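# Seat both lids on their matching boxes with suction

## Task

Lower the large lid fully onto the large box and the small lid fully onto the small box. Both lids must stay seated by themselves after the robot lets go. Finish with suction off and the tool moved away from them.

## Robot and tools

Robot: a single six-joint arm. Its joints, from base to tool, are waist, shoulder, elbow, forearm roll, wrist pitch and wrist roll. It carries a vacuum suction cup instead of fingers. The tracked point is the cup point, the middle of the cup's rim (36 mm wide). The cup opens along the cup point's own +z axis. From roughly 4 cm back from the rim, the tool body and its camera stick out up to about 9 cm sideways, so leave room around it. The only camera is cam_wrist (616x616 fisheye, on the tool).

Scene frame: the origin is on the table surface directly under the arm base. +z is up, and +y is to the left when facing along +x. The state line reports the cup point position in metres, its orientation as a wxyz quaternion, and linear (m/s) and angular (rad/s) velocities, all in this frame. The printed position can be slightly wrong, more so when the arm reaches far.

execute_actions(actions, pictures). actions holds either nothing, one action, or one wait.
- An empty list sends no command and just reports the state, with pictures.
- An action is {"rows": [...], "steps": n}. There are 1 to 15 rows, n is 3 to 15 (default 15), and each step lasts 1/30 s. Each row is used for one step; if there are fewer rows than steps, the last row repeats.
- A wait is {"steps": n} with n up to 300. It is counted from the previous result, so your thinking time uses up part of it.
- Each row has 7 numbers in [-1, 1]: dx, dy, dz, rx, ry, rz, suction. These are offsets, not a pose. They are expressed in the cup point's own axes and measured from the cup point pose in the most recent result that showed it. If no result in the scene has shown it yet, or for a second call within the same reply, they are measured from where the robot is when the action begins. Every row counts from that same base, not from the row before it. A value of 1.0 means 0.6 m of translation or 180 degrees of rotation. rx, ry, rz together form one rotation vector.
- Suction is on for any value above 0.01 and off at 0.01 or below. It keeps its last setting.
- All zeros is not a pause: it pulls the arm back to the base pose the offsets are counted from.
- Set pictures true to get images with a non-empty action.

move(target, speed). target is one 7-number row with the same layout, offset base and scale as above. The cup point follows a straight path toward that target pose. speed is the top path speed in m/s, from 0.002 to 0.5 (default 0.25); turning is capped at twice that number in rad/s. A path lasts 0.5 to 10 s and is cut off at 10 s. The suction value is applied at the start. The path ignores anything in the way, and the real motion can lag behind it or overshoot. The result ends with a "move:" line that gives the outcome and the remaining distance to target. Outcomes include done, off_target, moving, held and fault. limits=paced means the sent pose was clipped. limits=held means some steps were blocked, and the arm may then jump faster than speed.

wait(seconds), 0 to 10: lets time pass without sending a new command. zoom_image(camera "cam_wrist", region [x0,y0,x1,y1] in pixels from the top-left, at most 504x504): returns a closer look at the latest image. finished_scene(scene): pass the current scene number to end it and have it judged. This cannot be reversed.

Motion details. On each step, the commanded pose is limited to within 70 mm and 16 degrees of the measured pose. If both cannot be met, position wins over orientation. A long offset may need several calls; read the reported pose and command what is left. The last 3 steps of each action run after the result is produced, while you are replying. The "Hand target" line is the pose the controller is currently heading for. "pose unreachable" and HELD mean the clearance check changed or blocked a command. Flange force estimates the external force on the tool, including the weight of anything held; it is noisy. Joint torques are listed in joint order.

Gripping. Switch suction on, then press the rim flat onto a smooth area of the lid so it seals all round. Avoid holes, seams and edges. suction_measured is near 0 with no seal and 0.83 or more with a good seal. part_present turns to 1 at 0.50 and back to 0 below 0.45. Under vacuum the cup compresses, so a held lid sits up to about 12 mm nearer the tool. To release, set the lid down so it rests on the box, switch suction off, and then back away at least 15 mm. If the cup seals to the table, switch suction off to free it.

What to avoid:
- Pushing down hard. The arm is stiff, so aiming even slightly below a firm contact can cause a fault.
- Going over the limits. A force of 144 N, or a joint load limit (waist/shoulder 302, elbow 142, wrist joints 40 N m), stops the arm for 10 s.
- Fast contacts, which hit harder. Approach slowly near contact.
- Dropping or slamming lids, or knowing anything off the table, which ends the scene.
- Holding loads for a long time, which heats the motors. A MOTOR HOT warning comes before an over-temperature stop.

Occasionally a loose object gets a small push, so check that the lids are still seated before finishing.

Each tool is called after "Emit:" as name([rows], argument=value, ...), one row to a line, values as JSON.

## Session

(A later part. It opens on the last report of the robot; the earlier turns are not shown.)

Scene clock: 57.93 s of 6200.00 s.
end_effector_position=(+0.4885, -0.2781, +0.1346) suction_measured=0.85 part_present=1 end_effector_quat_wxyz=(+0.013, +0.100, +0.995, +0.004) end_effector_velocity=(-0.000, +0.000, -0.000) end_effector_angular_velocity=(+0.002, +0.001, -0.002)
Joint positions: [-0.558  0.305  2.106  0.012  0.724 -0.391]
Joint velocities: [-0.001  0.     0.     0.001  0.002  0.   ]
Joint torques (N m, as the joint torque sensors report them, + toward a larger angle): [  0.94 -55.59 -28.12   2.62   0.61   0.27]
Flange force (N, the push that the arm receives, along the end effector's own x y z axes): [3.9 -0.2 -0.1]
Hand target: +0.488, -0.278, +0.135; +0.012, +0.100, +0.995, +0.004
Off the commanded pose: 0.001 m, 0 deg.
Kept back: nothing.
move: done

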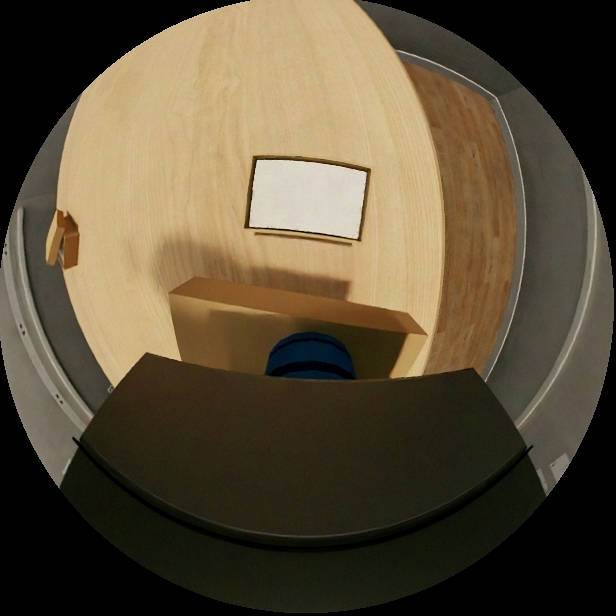

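Emit:
move(target=[-0.17,0,0.09,0,0,0,1], speed=0.1)

Scene clock: 59.63 s of 6200.00 s.
end_effector_position=(+0.5898, -0.2980, +0.0830) suction_measured=0.85 part_present=1 end_effector_quat_wxyz=(+0.013, +0.100, +0.995, +0.004) end_effector_velocity=(+0.000, -0.001, -0.001) end_effector_angular_velocity=(+0.000, -0.000, -0.000)
Joint positions: [-0.499  0.492  1.939  0.012  0.702 -0.332]
Joint velocities: [-0.001  0.001 -0.001  0.    -0.001 -0.001]
Joint torques (N m, as the joint torque sensors report them, + toward a larger angle): [  0.22 -73.84 -27.96   2.73   0.38   0.18]
Flange force (N, the push that the arm receives, along the end effector's own x y z axes): [2.8 0.5 1.2]
Hand target: +0.590, -0.298, +0.083; +0.012, +0.100, +0.995, +0.004
Off the commanded pose: 0.000 m, 0 deg.
Kept back: nothing.
move: done

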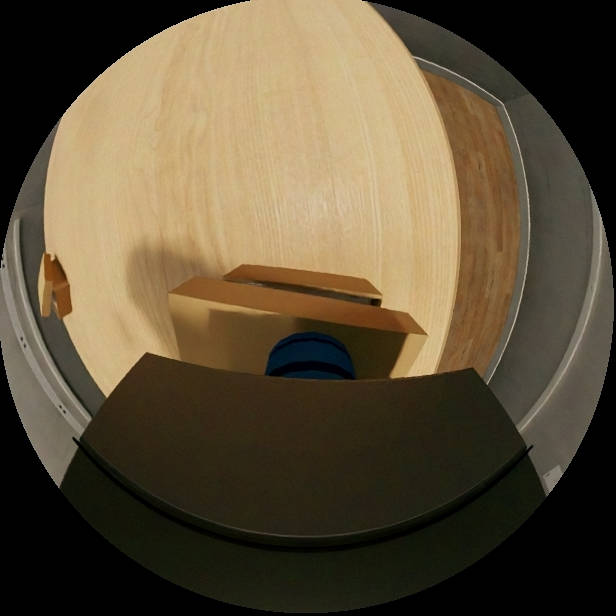

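Emit:
move(target=[-0.025,0,0.02,0,0,-0.017,1], speed=0.03)

Scene clock: 61.00 s of 6200.00 s.
end_effector_position=(+0.6048, -0.3009, +0.0714) suction_measured=0.85 part_present=1 end_effector_quat_wxyz=(+0.013, +0.073, +0.997, +0.003) end_effector_velocity=(+0.000, +0.000, -0.000) end_effector_angular_velocity=(+0.000, +0.000, +0.000)
Joint positions: [-0.492  0.524  1.914  0.012  0.695 -0.378]
Joint velocities: [ 0.     0.001 -0.001  0.    -0.    -0.   ]
Joint torques (N m, as the joint torque sensors report them, + toward a larger angle): [  1.34 -77.44 -27.62   2.45   0.47   0.37]
Flange force (N, the push that the arm receives, along the end effector's own x y z axes): [2.4 -1.6 2.3]
Hand target: +0.605, -0.301, +0.071; +0.013, +0.073, +0.997, +0.003
Off the commanded pose: 0.000 m, 0 deg.
Kept back: nothing.
move: done

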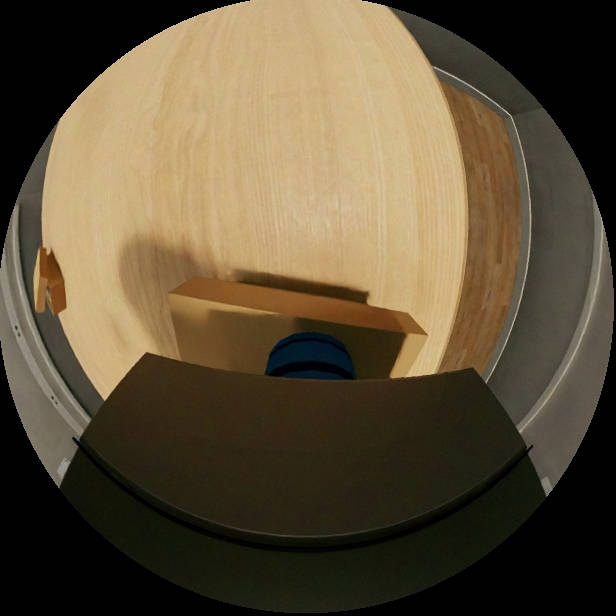

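Emit:
move(target=[0,0,0.02,0,0,0,1], speed=0.01)

Emit:
move(target=[0,0,0.012,0,0,0,1], speed=0.01)

Scene clock: 63.50 s of 6200.00 s.
end_effector_position=(+0.6051, -0.3008, +0.0594) suction_measured=0.85 part_present=1 end_effector_quat_wxyz=(+0.013, +0.073, +0.997, +0.003) end_effector_velocity=(+0.000, +0.001, -0.001) end_effector_angular_velocity=(+0.000, +0.001, +0.002)
Joint positions: [-0.492  0.54   1.917  0.012  0.676 -0.378]
Joint velocities: [ 0.001  0.002 -0.    -0.    -0.001 -0.001]
Joint torques (N m, as the joint torque sensors report them, + toward a larger angle): [  0.68 -78.01 -27.07   2.56   0.32   0.28]
Flange force (N, the push that the arm receives, along the end effector's own x y z axes): [2.2 -0.1 1.7]
Hand target: +0.605, -0.301, +0.059; +0.013, +0.073, +0.997, +0.003
Off the commanded pose: 0.000 m, 0 deg.
Kept back: nothing.
move: done

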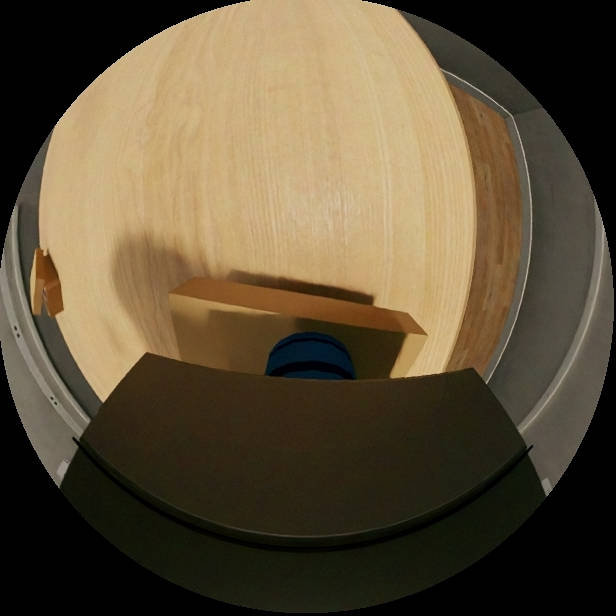

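Scene clock: 64.43 s of 6200.00 s.
end_effector_position=(+0.6053, -0.3007, +0.0522) suction_measured=0.85 part_present=1 end_effector_quat_wxyz=(+0.013, +0.073, +0.997, +0.003) end_effector_velocity=(-0.000, -0.000, -0.000) end_effector_angular_velocity=(+0.000, +0.001, +0.001)
Joint positions: [-0.492  0.55   1.919  0.012  0.664 -0.379]
Joint velocities: [-0.     0.001 -0.    -0.     0.001 -0.001]
Joint torques (N m, as the joint torque sensors report them, + toward a larger angle): [  0.49 -72.62 -22.49   2.46   0.84   0.26]
Flange force (N, the push that the arm receives, along the end effector's own x y z axes): [0.3 -0.6 -6.5]
Hand target: +0.605, -0.301, +0.052; +0.013, +0.073, +0.997, +0.003
Off the commanded pose: 0.000 m, 0 deg.
Kept back: nothing.
move: done

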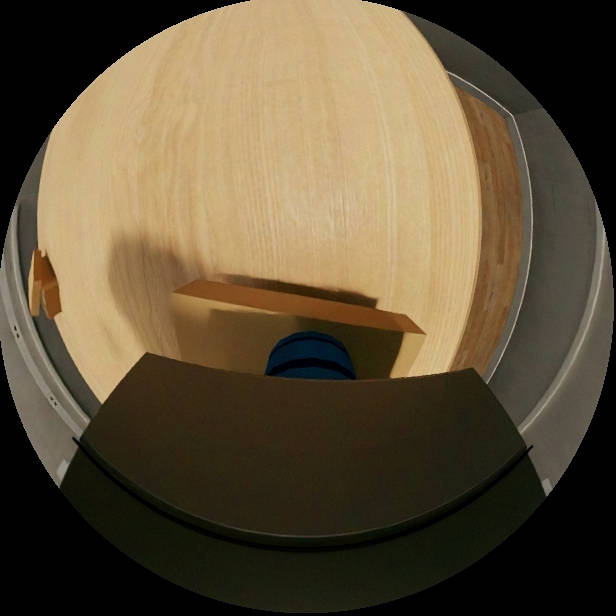

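Emit:
move(target=[0.17,0,-0.17,0,0,0,0], speed=0.1)

Scene clock: 66.43 s of 6200.00 s.
end_effector_position=(+0.5018, -0.2864, +0.1516) suction_measured=0.00 part_present=0 end_effector_quat_wxyz=(+0.013, +0.073, +0.997, +0.003) end_effector_velocity=(-0.000, +0.000, +0.000) end_effector_angular_velocity=(+0.000, +0.001, +0.000)
Joint positions: [-0.557  0.302  2.065  0.012  0.767 -0.443]
Joint velocities: [ 0.    -0.     0.    -0.001  0.001  0.001]
Joint torques (N m, as the joint torque sensors report them, + toward a larger angle): [  0.62 -57.02 -30.09   2.83   0.42   0.28]
Flange force (N, the push that the arm receives, along the end effector's own x y z axes): [4.3 0.5 0.9]
Hand target: +0.502, -0.286, +0.152; +0.013, +0.073, +0.997, +0.003
Off the commanded pose: 0.000 m, 0 deg.
Kept back: nothing.
move: done

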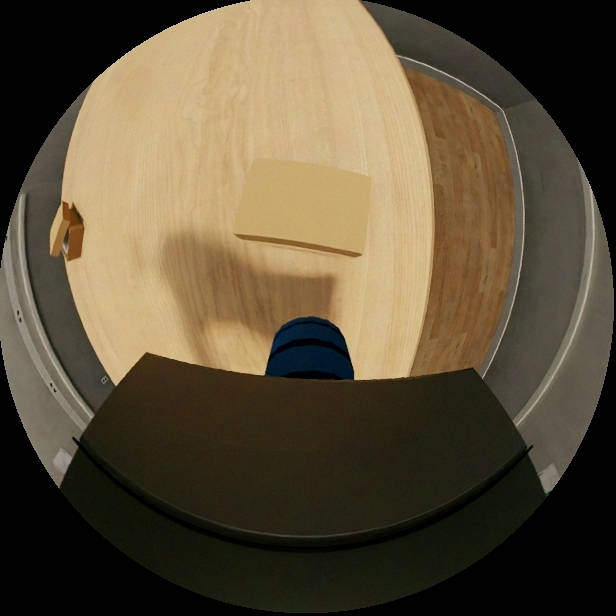

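Emit:
move(target=[-0.05,1.0,-0.08,0,0,-0.04,0])

Scene clock: 69.50 s of 6200.00 s.
end_effector_position=(+0.6164, +0.3030, +0.2048) suction_measured=0.00 part_present=0 end_effector_quat_wxyz=(+0.012, +0.011, +1.000, +0.003) end_effector_velocity=(+0.000, +0.000, -0.001) end_effector_angular_velocity=(-0.001, +0.002, -0.000)
Joint positions: [ 0.431  0.388  1.817 -0.002  0.926  0.429]
Joint velocities: [ 0.     0.002 -0.001  0.     0.     0.001]
Joint torques (N m, as the joint torque sensors report them, + toward a larger angle): [ -0.01 -70.88 -33.94   3.3    0.52   0.25]
Flange force (N, the push that the arm receives, along the end effector's own x y z axes): [0.7 -2.0 2.5]
Hand target: +0.616, +0.303, +0.205; +0.012, +0.011, +1.000, +0.003
Off the commanded pose: 0.002 m, 0 deg.
Kept back: nothing.
move: done

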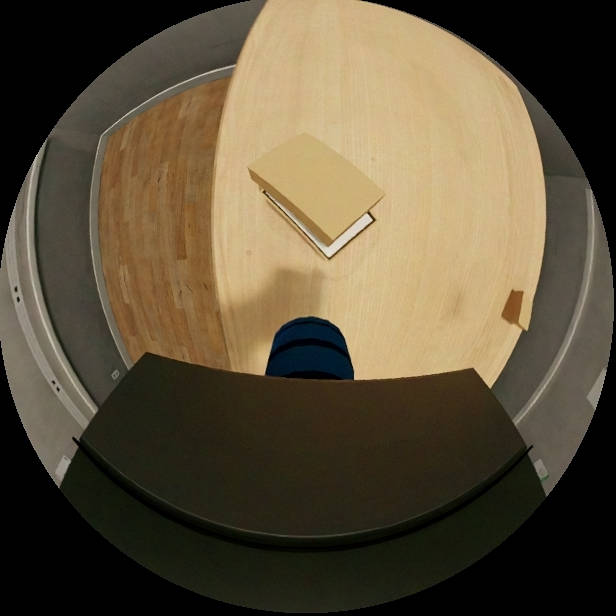

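Emit:
move(target=[-0.1,-0.02,0.1,0,0,0.22,0])

Scene clock: 71.47 s of 6200.00 s.
end_effector_position=(+0.6777, +0.2901, +0.1463) suction_measured=0.00 part_present=0 end_effector_quat_wxyz=(+0.011, +0.349, +0.937, +0.007) end_effector_velocity=(+0.000, +0.001, -0.000) end_effector_angular_velocity=(+0.000, -0.001, -0.001)
Joint positions: [ 0.382  0.513  1.751 -0.001  0.868  1.071]
Joint velocities: [ 0.001  0.001 -0.    -0.    -0.002  0.002]
Joint torques (N m, as the joint torque sensors report them, + toward a larger angle): [ -1.09 -80.68 -32.56   3.21   0.31  -0.01]
Flange force (N, the push that the arm receives, along the end effector's own x y z axes): [1.9 -1.6 1.3]
Hand target: +0.678, +0.290, +0.146; +0.011, +0.349, +0.937, +0.007
Off the commanded pose: 0.000 m, 0 deg.
Kept back: nothing.
move: done

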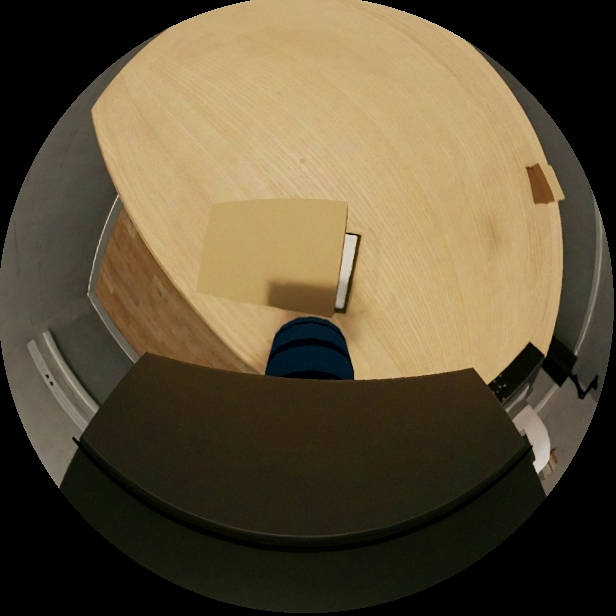

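Emit:
move(target=[-0.075,0.05,0.138,0,0,0,1], speed=0.04)

Scene clock: 74.43 s of 6200.00 s.
end_effector_position=(+0.7335, +0.2838, +0.0649) suction_measured=0.80 part_present=1 end_effector_quat_wxyz=(+0.011, +0.349, +0.937, +0.007) end_effector_velocity=(-0.000, +0.001, +0.000) end_effector_angular_velocity=(+0.001, -0.000, -0.000)
Joint positions: [ 0.35   0.661  1.678 -0.001  0.792  1.039]
Joint velocities: [ 0.001 -0.     0.     0.001 -0.001 -0.   ]
Joint torques (N m, as the joint torque sensors report them, + toward a larger angle): [ -0.97 -90.81 -30.55   2.91   0.46   0.21]
Flange force (N, the push that the arm receives, along the end effector's own x y z axes): [1.4 -2.9 0.7]
Hand target: +0.734, +0.284, +0.065; +0.011, +0.349, +0.937, +0.007
Off the commanded pose: 0.000 m, 0 deg.
Kept back: nothing.
move: done

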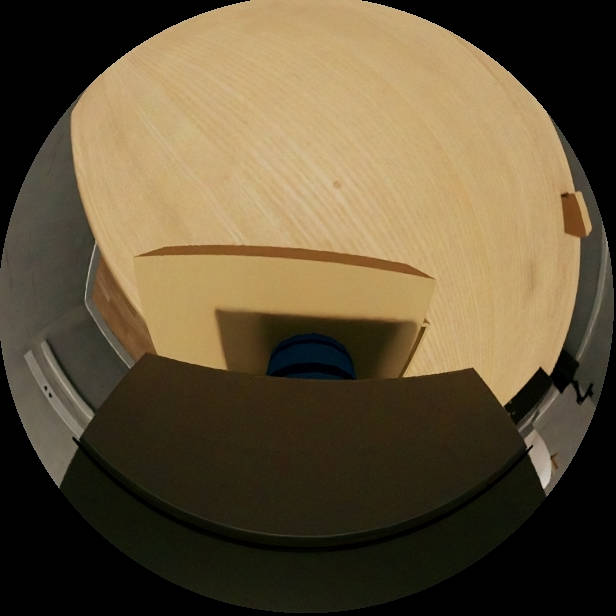

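Lift, back off to see the box.

Emit:
move(target=[0,0,-0.04,0,0,0,1], speed=0.04)

Emit:
move(target=[0.12,-0.02,0,0,0,0,1], speed=0.05)

Scene clock: 75.53 s of 6200.00 s.
end_effector_position=(+0.7329, +0.2837, +0.0888) suction_measured=0.85 part_present=1 end_effector_quat_wxyz=(+0.011, +0.349, +0.937, +0.007) end_effector_velocity=(-0.001, +0.000, +0.000) end_effector_angular_velocity=(-0.000, +0.002, -0.000)
Joint positions: [ 0.35   0.634  1.671 -0.001  0.826  1.039]
Joint velocities: [ 0.    -0.     0.     0.     0.002  0.   ]
Joint torques (N m, as the joint torque sensors report them, + toward a larger angle): [  0.14 -90.24 -31.78   2.96   0.31   0.16]
Flange force (N, the push that the arm receives, along the end effector's own x y z axes): [-0.1 -3.4 1.3]
Hand target: +0.733, +0.284, +0.089; +0.011, +0.349, +0.937, +0.007
Off the commanded pose: 0.000 m, 0 deg.
Kept back: nothing.
move: done

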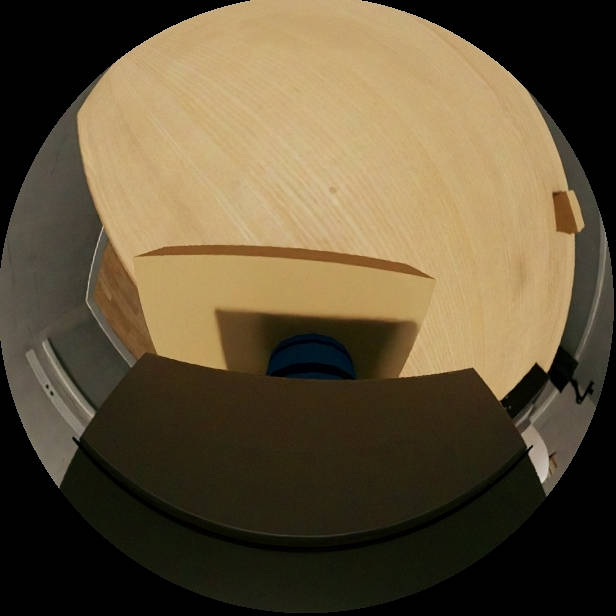

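Scene clock: 77.27 s of 6200.00 s.
end_effector_position=(+0.6705, +0.3215, +0.0874) suction_measured=0.85 part_present=1 end_effector_quat_wxyz=(+0.011, +0.349, +0.937, +0.007) end_effector_velocity=(+0.000, +0.000, -0.000) end_effector_angular_velocity=(+0.001, -0.001, -0.002)
Joint positions: [ 0.426  0.585  1.765 -0.002  0.782  1.115]
Joint velocities: [-0.     0.     0.     0.001 -0.002  0.001]
Joint torques (N m, as the joint torque sensors report them, + toward a larger angle): [  0.2  -84.92 -30.5    2.68   0.52   0.21]
Flange force (N, the push that the arm receives, along the end effector's own x y z axes): [-0.8 -3.0 2.6]
Hand target: +0.670, +0.322, +0.087; +0.011, +0.349, +0.937, +0.007
Off the commanded pose: 0.000 m, 0 deg.
Kept back: nothing.
move: done

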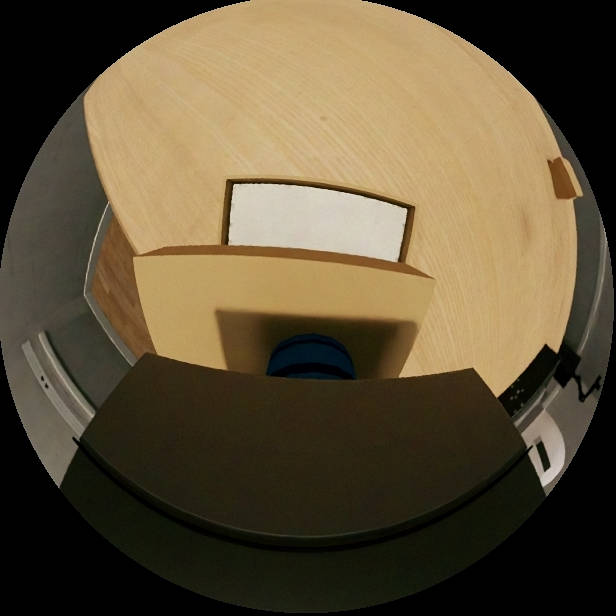

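Emit:
move(target=[-0.065,-0.032,0,0,0,0,1], speed=0.04)

Scene clock: 78.87 s of 6200.00 s.
end_effector_position=(+0.6875, +0.2815, +0.0877) suction_measured=0.85 part_present=1 end_effector_quat_wxyz=(+0.011, +0.349, +0.937, +0.007) end_effector_velocity=(+0.001, +0.001, +0.001) end_effector_angular_velocity=(+0.001, -0.003, +0.002)
Joint positions: [ 0.367  0.584  1.767 -0.001  0.781  1.056]
Joint velocities: [ 0.001 -0.001 -0.    -0.001 -0.002 -0.001]
Joint torques (N m, as the joint torque sensors report them, + toward a larger angle): [ -0.47 -85.62 -30.29   2.85   0.49   0.26]
Flange force (N, the push that the arm receives, along the end effector's own x y z axes): [0.5 -1.6 2.3]
Hand target: +0.688, +0.282, +0.088; +0.011, +0.349, +0.937, +0.007
Off the commanded pose: 0.000 m, 0 deg.
Kept back: nothing.
move: done

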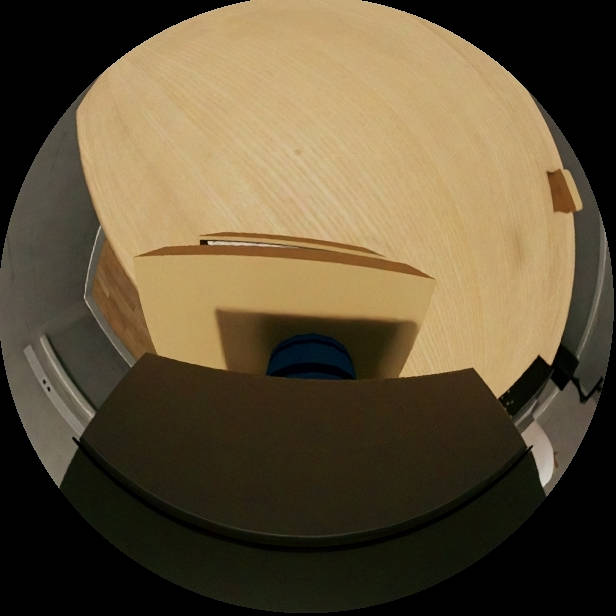

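Emit:
move(target=[-0.02,0,0,0,0,0.012,1], speed=0.03)

Emit:
move(target=[0,0,0.04,0,0,0,1], speed=0.015)

Emit:
move(target=[0,0,0.01,0,0,0,1], speed=0.01)

Scene clock: 79.97 s of 6200.00 s.
end_effector_position=(+0.6966, +0.2737, +0.0879) suction_measured=0.85 part_present=1 end_effector_quat_wxyz=(+0.011, +0.366, +0.930, +0.007) end_effector_velocity=(+0.000, -0.001, +0.000) end_effector_angular_velocity=(-0.001, +0.002, -0.003)
Joint positions: [ 0.353  0.59   1.755 -0.001  0.786  1.08 ]
Joint velocities: [-0.001  0.    -0.    -0.001  0.002  0.002]
Joint torques (N m, as the joint torque sensors report them, + toward a larger angle): [  0.16 -85.12 -30.34   2.76   0.48   0.18]
Flange force (N, the push that the arm receives, along the end effector's own x y z axes): [-0.5 -3.1 1.4]
Hand target: +0.697, +0.274, +0.088; +0.011, +0.366, +0.930, +0.007
Off the commanded pose: 0.000 m, 0 deg.
Kept back: nothing.
move: done

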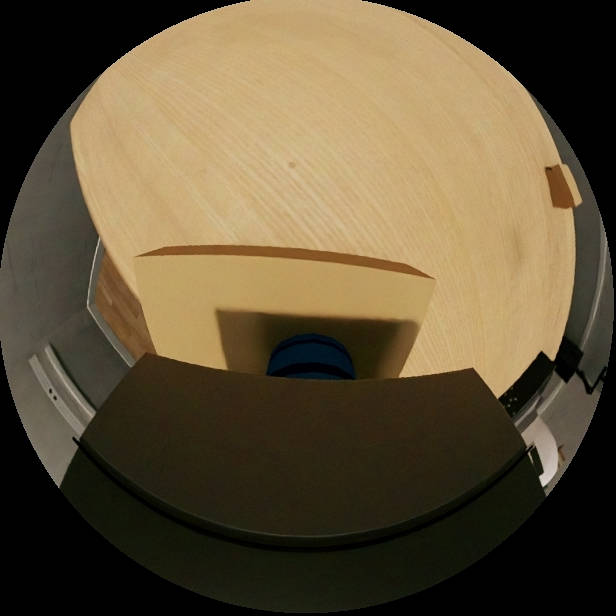

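Scene clock: 81.80 s of 6200.00 s.
end_effector_position=(+0.6972, +0.2738, +0.0639) suction_measured=0.85 part_present=1 end_effector_quat_wxyz=(+0.011, +0.366, +0.930, +0.007) end_effector_velocity=(-0.001, +0.000, +0.000) end_effector_angular_velocity=(-0.000, +0.002, +0.001)
Joint positions: [ 0.353  0.618  1.762 -0.001  0.751  1.08 ]
Joint velocities: [ 0.    -0.001  0.     0.001  0.002 -0.001]
Joint torques (N m, as the joint torque sensors report them, + toward a larger angle): [ -0.34 -86.14 -29.49   2.65   0.37   0.22]
Flange force (N, the push that the arm receives, along the end effector's own x y z axes): [0.9 -3.2 0.8]
Hand target: +0.697, +0.274, +0.064; +0.011, +0.366, +0.930, +0.007
Off the commanded pose: 0.000 m, 0 deg.
Kept back: nothing.
move: done

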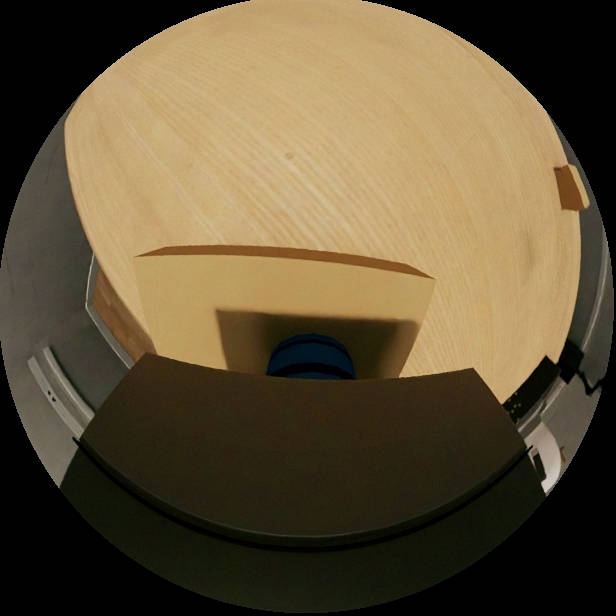

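Scene clock: 82.63 s of 6200.00 s.
end_effector_position=(+0.6973, +0.2738, +0.0579) suction_measured=0.85 part_present=1 end_effector_quat_wxyz=(+0.011, +0.366, +0.930, +0.007) end_effector_velocity=(-0.000, +0.000, +0.000) end_effector_angular_velocity=(-0.001, +0.001, +0.001)
Joint positions: [ 0.353  0.626  1.764 -0.001  0.742  1.08 ]
Joint velocities: [ 0.001 -0.    -0.    -0.001  0.002 -0.   ]
Joint torques (N m, as the joint torque sensors report them, + toward a larger angle): [  1.47 -79.68 -26.16   3.1    0.07   0.28]
Flange force (N, the push that the arm receives, along the end effector's own x y z axes): [-1.3 -4.8 -8.6]
Hand target: +0.697, +0.274, +0.058; +0.011, +0.366, +0.930, +0.007
Off the commanded pose: 0.000 m, 0 deg.
Kept back: nothing.
move: done

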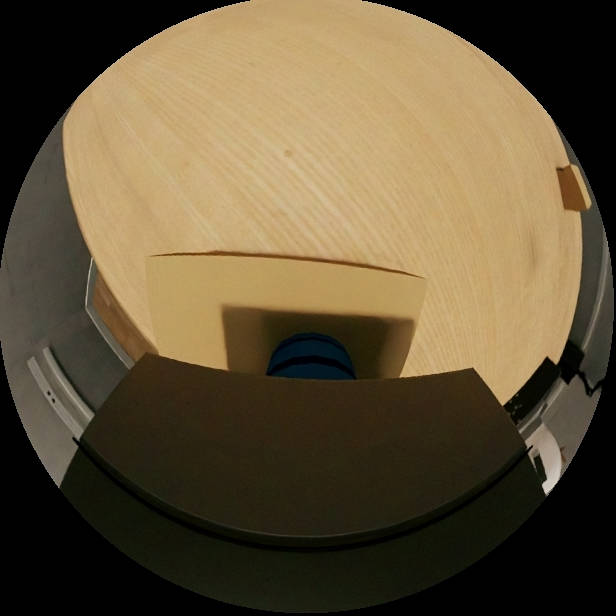

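Emit:
move(target=[0.008,0,-0.008,0,0,0,1], speed=0.01)

Emit:
move(target=[0,0,0.015,0,0,0,1], speed=0.01)

Scene clock: 83.77 s of 6200.00 s.
end_effector_position=(+0.6937, +0.2770, +0.0626) suction_measured=0.85 part_present=1 end_effector_quat_wxyz=(+0.011, +0.366, +0.930, +0.007) end_effector_velocity=(-0.001, -0.000, -0.000) end_effector_angular_velocity=(-0.001, +0.001, +0.001)
Joint positions: [ 0.358  0.618  1.767 -0.001  0.747  1.085]
Joint velocities: [-0.     0.     0.001 -0.     0.    -0.001]
Joint torques (N m, as the joint torque sensors report them, + toward a larger angle): [  0.16 -83.19 -27.91   2.82   0.21   0.1 ]
Flange force (N, the push that the arm receives, along the end effector's own x y z axes): [0.2 -3.2 -3.0]
Hand target: +0.694, +0.277, +0.063; +0.011, +0.366, +0.930, +0.007
Off the commanded pose: 0.000 m, 0 deg.
Kept back: nothing.
move: done

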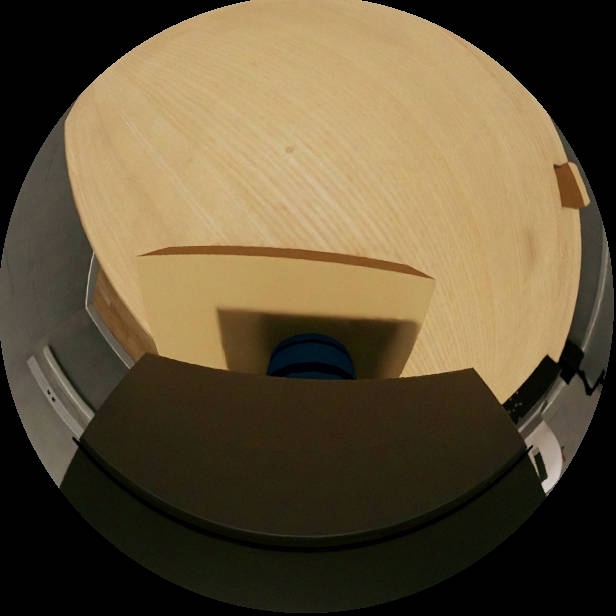

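Scene clock: 84.90 s of 6200.00 s.
end_effector_position=(+0.6940, +0.2770, +0.0537) suction_measured=0.84 part_present=1 end_effector_quat_wxyz=(+0.011, +0.366, +0.930, +0.007) end_effector_velocity=(+0.000, -0.001, -0.000) end_effector_angular_velocity=(-0.000, +0.000, +0.000)
Joint positions: [ 0.358  0.628  1.769 -0.002  0.734  1.085]
Joint velocities: [-0.001  0.     0.001 -0.001 -0.001 -0.001]
Joint torques (N m, as the joint torque sensors report them, + toward a larger angle): [ 15.06 -50.57 -10.42   5.89   0.28   0.3 ]
Flange force (N, the push that the arm receives, along the end effector's own x y z axes): [-18.4 -11.9 -47.8]
Hand target: +0.694, +0.277, +0.054; +0.011, +0.366, +0.930, +0.007
Off the commanded pose: 0.000 m, 0 deg.
Kept back: nothing.
move: done

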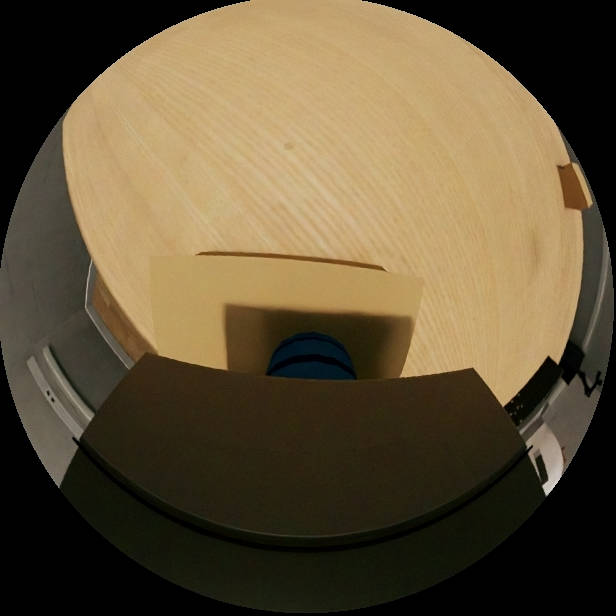

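Still tilted; back up more.

Emit:
move(target=[0,0,-0.02,0,0,0,1], speed=0.01)

Emit:
move(target=[0.008,0,0.0,0,0,0,1], speed=0.01)

Emit:
move(target=[0,0,0.014,0,0,0,1], speed=0.01)

Scene clock: 86.57 s of 6200.00 s.
end_effector_position=(+0.6937, +0.2770, +0.0657) suction_measured=0.85 part_present=1 end_effector_quat_wxyz=(+0.011, +0.366, +0.930, +0.007) end_effector_velocity=(+0.001, -0.001, +0.001) end_effector_angular_velocity=(+0.001, -0.002, -0.002)
Joint positions: [ 0.358  0.614  1.766 -0.002  0.751  1.085]
Joint velocities: [-0.001 -0.001 -0.    -0.    -0.001  0.   ]
Joint torques (N m, as the joint torque sensors report them, + toward a larger angle): [ -0.68 -86.4  -29.59   2.77   0.32   0.19]
Flange force (N, the push that the arm receives, along the end effector's own x y z axes): [0.7 -2.7 1.2]
Hand target: +0.694, +0.277, +0.066; +0.011, +0.366, +0.930, +0.007
Off the commanded pose: 0.000 m, 0 deg.
Kept back: nothing.
move: done

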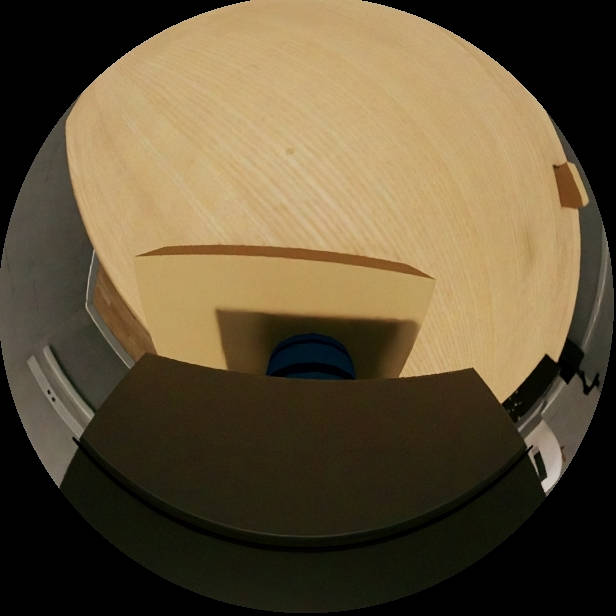

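Scene clock: 87.27 s of 6200.00 s.
end_effector_position=(+0.6902, +0.2802, +0.0656) suction_measured=0.85 part_present=1 end_effector_quat_wxyz=(+0.011, +0.366, +0.930, +0.007) end_effector_velocity=(-0.000, +0.000, +0.000) end_effector_angular_velocity=(+0.001, +0.001, -0.002)
Joint positions: [ 0.364  0.612  1.771 -0.002  0.749  1.091]
Joint velocities: [-0.    -0.    -0.     0.002  0.     0.   ]
Joint torques (N m, as the joint torque sensors report them, + toward a larger angle): [ -0.24 -86.51 -29.5    2.85   0.37   0.19]
Flange force (N, the push that the arm receives, along the end effector's own x y z axes): [-0.3 -2.4 2.1]
Hand target: +0.690, +0.280, +0.066; +0.011, +0.366, +0.930, +0.007
Off the commanded pose: 0.000 m, 0 deg.
Kept back: nothing.
move: done

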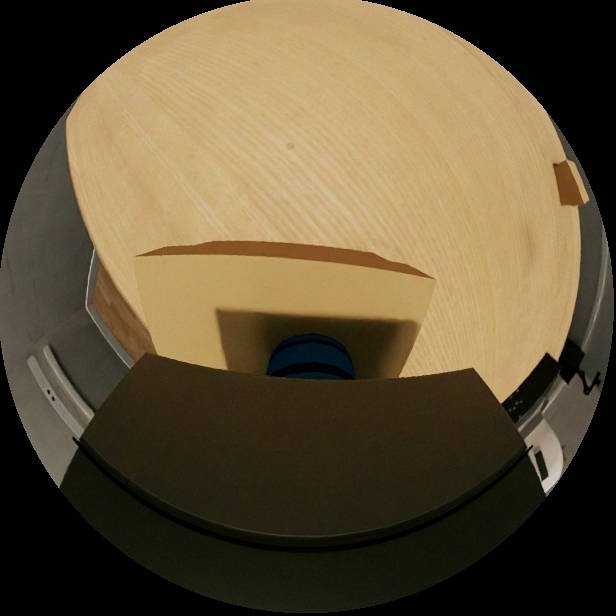

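Scene clock: 88.33 s of 6200.00 s.
end_effector_position=(+0.6904, +0.2803, +0.0572) suction_measured=0.85 part_present=1 end_effector_quat_wxyz=(+0.011, +0.366, +0.930, +0.007) end_effector_velocity=(+0.000, +0.000, +0.001) end_effector_angular_velocity=(+0.001, -0.002, +0.001)
Joint positions: [ 0.364  0.622  1.773 -0.002  0.737  1.091]
Joint velocities: [-0.    -0.001 -0.     0.001 -0.001 -0.001]
Joint torques (N m, as the joint torque sensors report them, + toward a larger angle): [  0.14 -87.08 -29.44   2.68   0.35   0.24]
Flange force (N, the push that the arm receives, along the end effector's own x y z axes): [-0.5 -3.3 2.0]
Hand target: +0.690, +0.280, +0.057; +0.011, +0.366, +0.930, +0.007
Off the commanded pose: 0.000 m, 0 deg.
Kept back: nothing.
move: done

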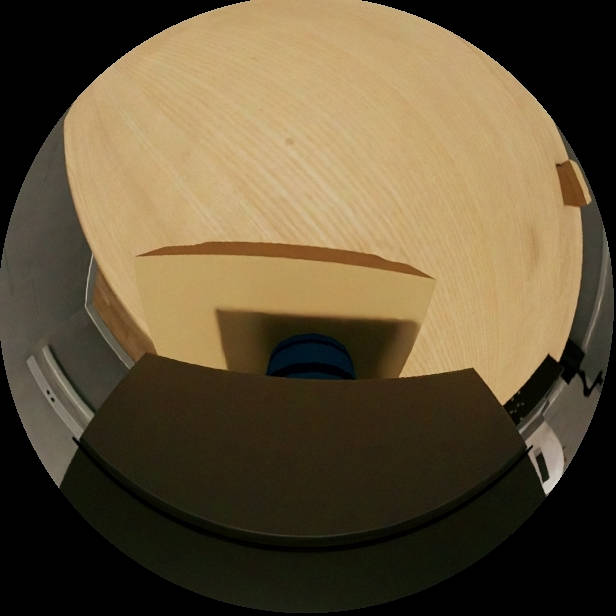

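Going in freely.

Emit:
move(target=[0,0,0.02,0,0,0,1], speed=0.01)

Emit:
move(target=[0.1,-0.2,-0.3,0,0,-0.23,0], speed=0.15)

Scene clock: 90.00 s of 6200.00 s.
end_effector_position=(+0.6907, +0.2803, +0.0453) suction_measured=0.85 part_present=1 end_effector_quat_wxyz=(+0.011, +0.366, +0.930, +0.007) end_effector_velocity=(+0.001, +0.000, +0.002) end_effector_angular_velocity=(+0.002, -0.005, +0.000)
Joint positions: [ 0.364  0.637  1.776 -0.002  0.719  1.091]
Joint velocities: [-0.    -0.003  0.    -0.    -0.003 -0.001]
Joint torques (N m, as the joint torque sensors report them, + toward a larger angle): [ -0.01 -87.56 -29.29   2.66   0.13   0.28]
Flange force (N, the push that the arm receives, along the end effector's own x y z axes): [0.7 -4.2 0.7]
Hand target: +0.691, +0.280, +0.045; +0.011, +0.366, +0.930, +0.007
Off the commanded pose: 0.000 m, 0 deg.
Kept back: nothing.
move: done

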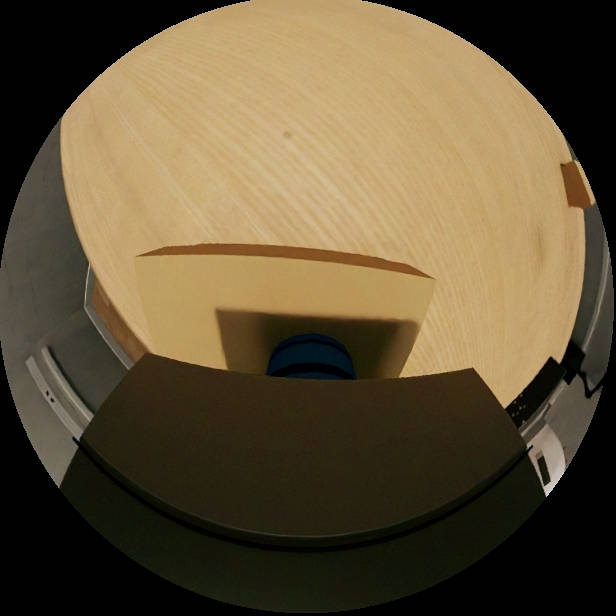

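Scene clock: 92.77 s of 6200.00 s.
end_effector_position=(+0.5606, +0.2325, +0.2219) suction_measured=0.00 part_present=0 end_effector_quat_wxyz=(+0.012, +0.014, +1.000, +0.003) end_effector_velocity=(-0.000, +0.000, -0.000) end_effector_angular_velocity=(+0.000, +0.000, +0.001)
Joint positions: [ 0.36   0.261  1.96  -0.001  0.91   0.364]
Joint velocities: [ 0.001  0.     0.     0.     0.    -0.001]
Joint torques (N m, as the joint torque sensors report them, + toward a larger angle): [ -0.71 -57.03 -33.64   3.14   0.49   0.16]
Flange force (N, the push that the arm receives, along the end effector's own x y z axes): [2.6 -1.3 1.5]
Hand target: +0.561, +0.233, +0.222; +0.012, +0.014, +1.000, +0.003
Off the commanded pose: 0.000 m, 0 deg.
Kept back: nothing.
move: done

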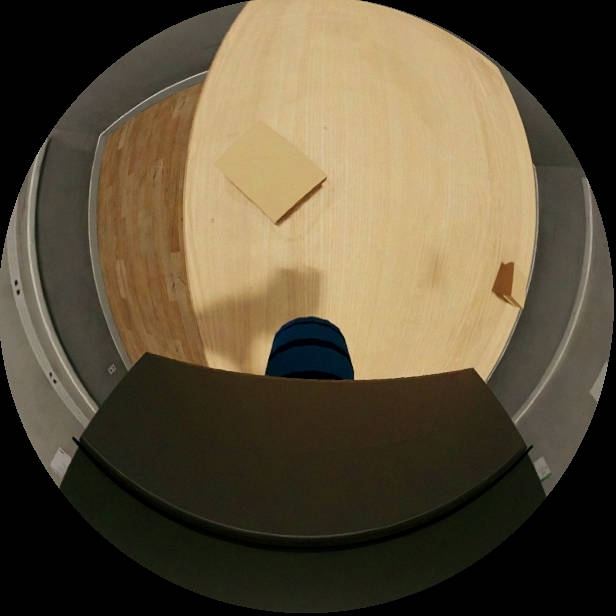

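Emit:
move(target=[-0.06,-0.89,0.2,0,0,0.04,0])

Emit:
move(target=[0,0,0.078,0,0,0,1], speed=0.03)

Scene clock: 95.60 s of 6200.00 s.
end_effector_position=(+0.5863, -0.3020, +0.1004) suction_measured=0.00 part_present=0 end_effector_quat_wxyz=(+0.013, +0.077, +0.997, +0.003) end_effector_velocity=(-0.000, -0.000, +0.001) end_effector_angular_velocity=(+0.001, -0.000, -0.003)
Joint positions: [-0.507  0.469  1.934  0.012  0.73  -0.387]
Joint velocities: [-0.001 -0.001 -0.     0.001  0.001  0.001]
Joint torques (N m, as the joint torque sensors report them, + toward a larger angle): [  0.91 -72.58 -28.48   2.59   0.42   0.21]
Flange force (N, the push that the arm receives, along the end effector's own x y z axes): [3.0 -0.6 0.5]
Hand target: +0.586, -0.302, +0.100; +0.013, +0.077, +0.997, +0.003
Off the commanded pose: 0.002 m, 0 deg.
Kept back: nothing.
move: done

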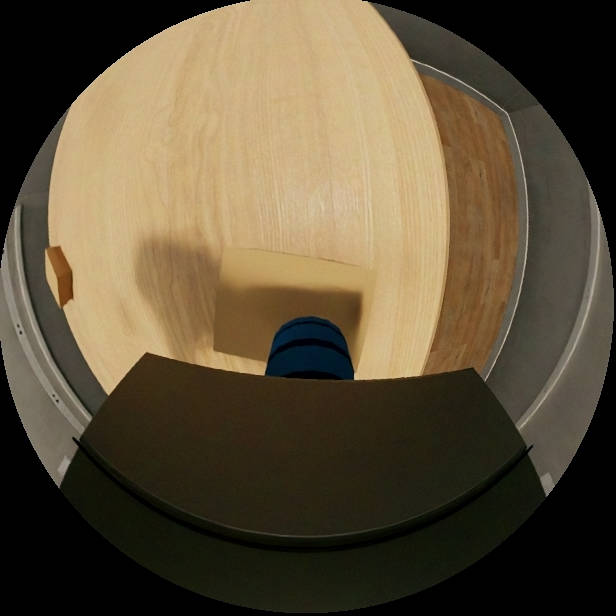

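Scene clock: 97.43 s of 6200.00 s.
end_effector_position=(+0.5875, -0.3018, +0.0536) suction_measured=0.00 part_present=0 end_effector_quat_wxyz=(+0.013, +0.077, +0.997, +0.003) end_effector_velocity=(-0.000, -0.000, -0.000) end_effector_angular_velocity=(+0.001, +0.000, -0.001)
Joint positions: [-0.506  0.531  1.95   0.013  0.652 -0.388]
Joint velocities: [-0.001  0.    -0.     0.001  0.    -0.001]
Joint torques (N m, as the joint torque sensors report them, + toward a larger angle): [  0.58 -73.46 -24.65   2.27   0.84   0.29]
Flange force (N, the push that the arm receives, along the end effector's own x y z axes): [2.6 -0.3 -2.0]
Hand target: +0.588, -0.302, +0.054; +0.013, +0.077, +0.997, +0.003
Off the commanded pose: 0.000 m, 0 deg.
Kept back: nothing.
move: done

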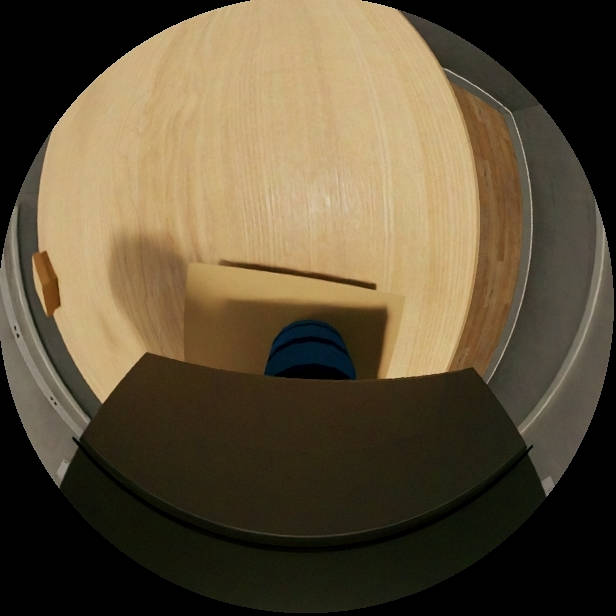

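Emit:
move(target=[0,0,0.008,0,0,0,1], speed=0.01)

Scene clock: 98.37 s of 6200.00 s.
end_effector_position=(+0.5877, -0.3018, +0.0488) suction_measured=0.83 part_present=1 end_effector_quat_wxyz=(+0.013, +0.077, +0.997, +0.003) end_effector_velocity=(-0.000, -0.000, +0.000) end_effector_angular_velocity=(+0.000, -0.000, -0.001)
Joint positions: [-0.506  0.538  1.952  0.013  0.644 -0.388]
Joint velocities: [-0.001 -0.     0.     0.001  0.     0.   ]
Joint torques (N m, as the joint torque sensors report them, + toward a larger angle): [  1.07 -70.06 -22.83   2.37   0.48   0.29]
Flange force (N, the push that the arm receives, along the end effector's own x y z axes): [3.1 -0.5 -8.8]
Hand target: +0.588, -0.302, +0.049; +0.013, +0.077, +0.997, +0.003
Off the commanded pose: 0.000 m, 0 deg.
Kept back: nothing.
move: done

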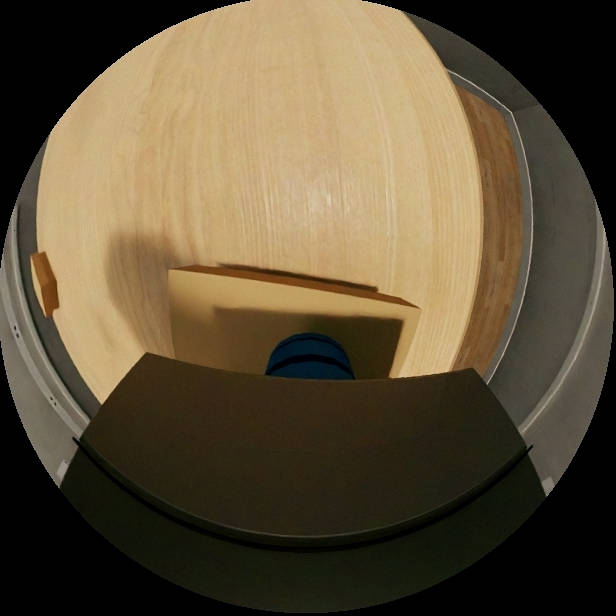

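Emit:
move(target=[0,0,-0.015,0,0,0,1], speed=0.01)

Emit:
move(target=[0.01,0,0.0,0,0,0,1], speed=0.01)

Emit:
move(target=[0,0,0.018,0,0,0,1], speed=0.01)

Scene clock: 99.73 s of 6200.00 s.
end_effector_position=(+0.5874, -0.3019, +0.0578) suction_measured=0.85 part_present=1 end_effector_quat_wxyz=(+0.013, +0.077, +0.997, +0.003) end_effector_velocity=(+0.000, -0.000, +0.000) end_effector_angular_velocity=(+0.000, -0.001, -0.000)
Joint positions: [-0.506  0.525  1.949  0.013  0.659 -0.387]
Joint velocities: [-0.001 -0.    -0.     0.001 -0.    -0.002]
Joint torques (N m, as the joint torque sensors report them, + toward a larger angle): [  0.95 -76.38 -26.54   2.47   0.39   0.16]
Flange force (N, the push that the arm receives, along the end effector's own x y z axes): [2.3 -0.6 1.9]
Hand target: +0.587, -0.302, +0.058; +0.013, +0.077, +0.997, +0.003
Off the commanded pose: 0.000 m, 0 deg.
Kept back: nothing.
move: done

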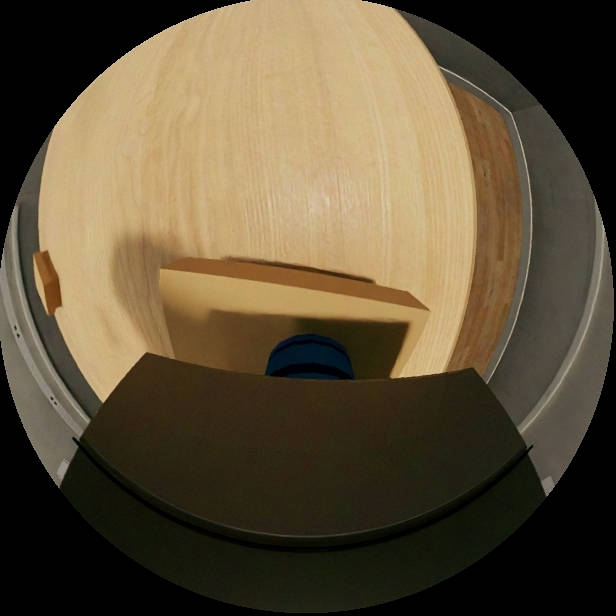

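Scene clock: 100.57 s of 6200.00 s.
end_effector_position=(+0.5815, -0.3010, +0.0577) suction_measured=0.85 part_present=1 end_effector_quat_wxyz=(+0.013, +0.077, +0.997, +0.003) end_effector_velocity=(-0.001, +0.001, -0.001) end_effector_angular_velocity=(+0.001, +0.003, -0.000)
Joint positions: [-0.51   0.519  1.961  0.013  0.653 -0.391]
Joint velocities: [ 0.     0.001  0.    -0.     0.002  0.001]
Joint torques (N m, as the joint torque sensors report them, + toward a larger angle): [  0.66 -75.07 -26.     2.18   0.41   0.16]
Flange force (N, the push that the arm receives, along the end effector's own x y z axes): [1.9 0.1 1.3]
Hand target: +0.582, -0.301, +0.058; +0.013, +0.077, +0.997, +0.003
Off the commanded pose: 0.000 m, 0 deg.
Kept back: nothing.
move: done

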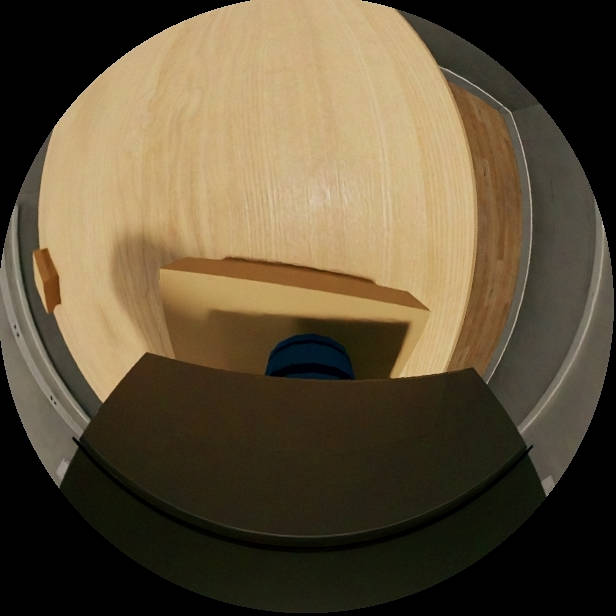

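Scene clock: 101.87 s of 6200.00 s.
end_effector_position=(+0.5819, -0.3010, +0.0469) suction_measured=0.85 part_present=1 end_effector_quat_wxyz=(+0.013, +0.077, +0.997, +0.003) end_effector_velocity=(-0.000, +0.000, -0.001) end_effector_angular_velocity=(+0.000, +0.001, +0.001)
Joint positions: [-0.51   0.534  1.964  0.013  0.635 -0.391]
Joint velocities: [ 0.     0.001  0.001 -0.    -0.    -0.   ]
Joint torques (N m, as the joint torque sensors report them, + toward a larger angle): [  0.89 -62.16 -14.69   2.27   1.49   0.12]
Flange force (N, the push that the arm receives, along the end effector's own x y z axes): [-4.3 -2.2 -19.2]
Hand target: +0.582, -0.301, +0.047; +0.013, +0.077, +0.997, +0.003
Off the commanded pose: 0.000 m, 0 deg.
Kept back: nothing.
move: done

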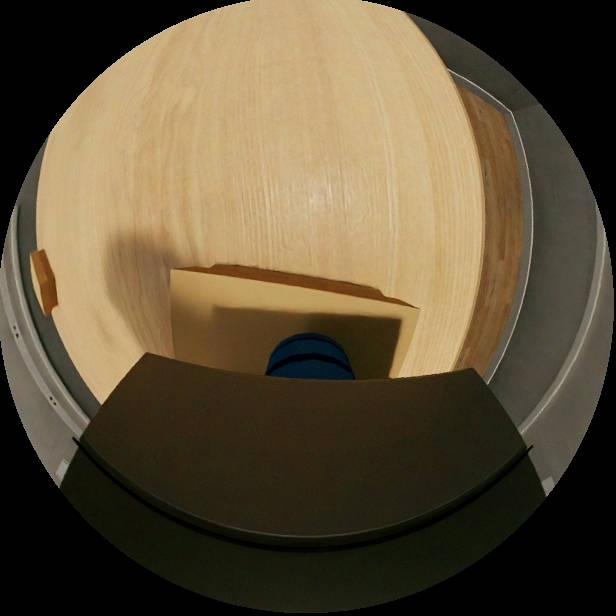

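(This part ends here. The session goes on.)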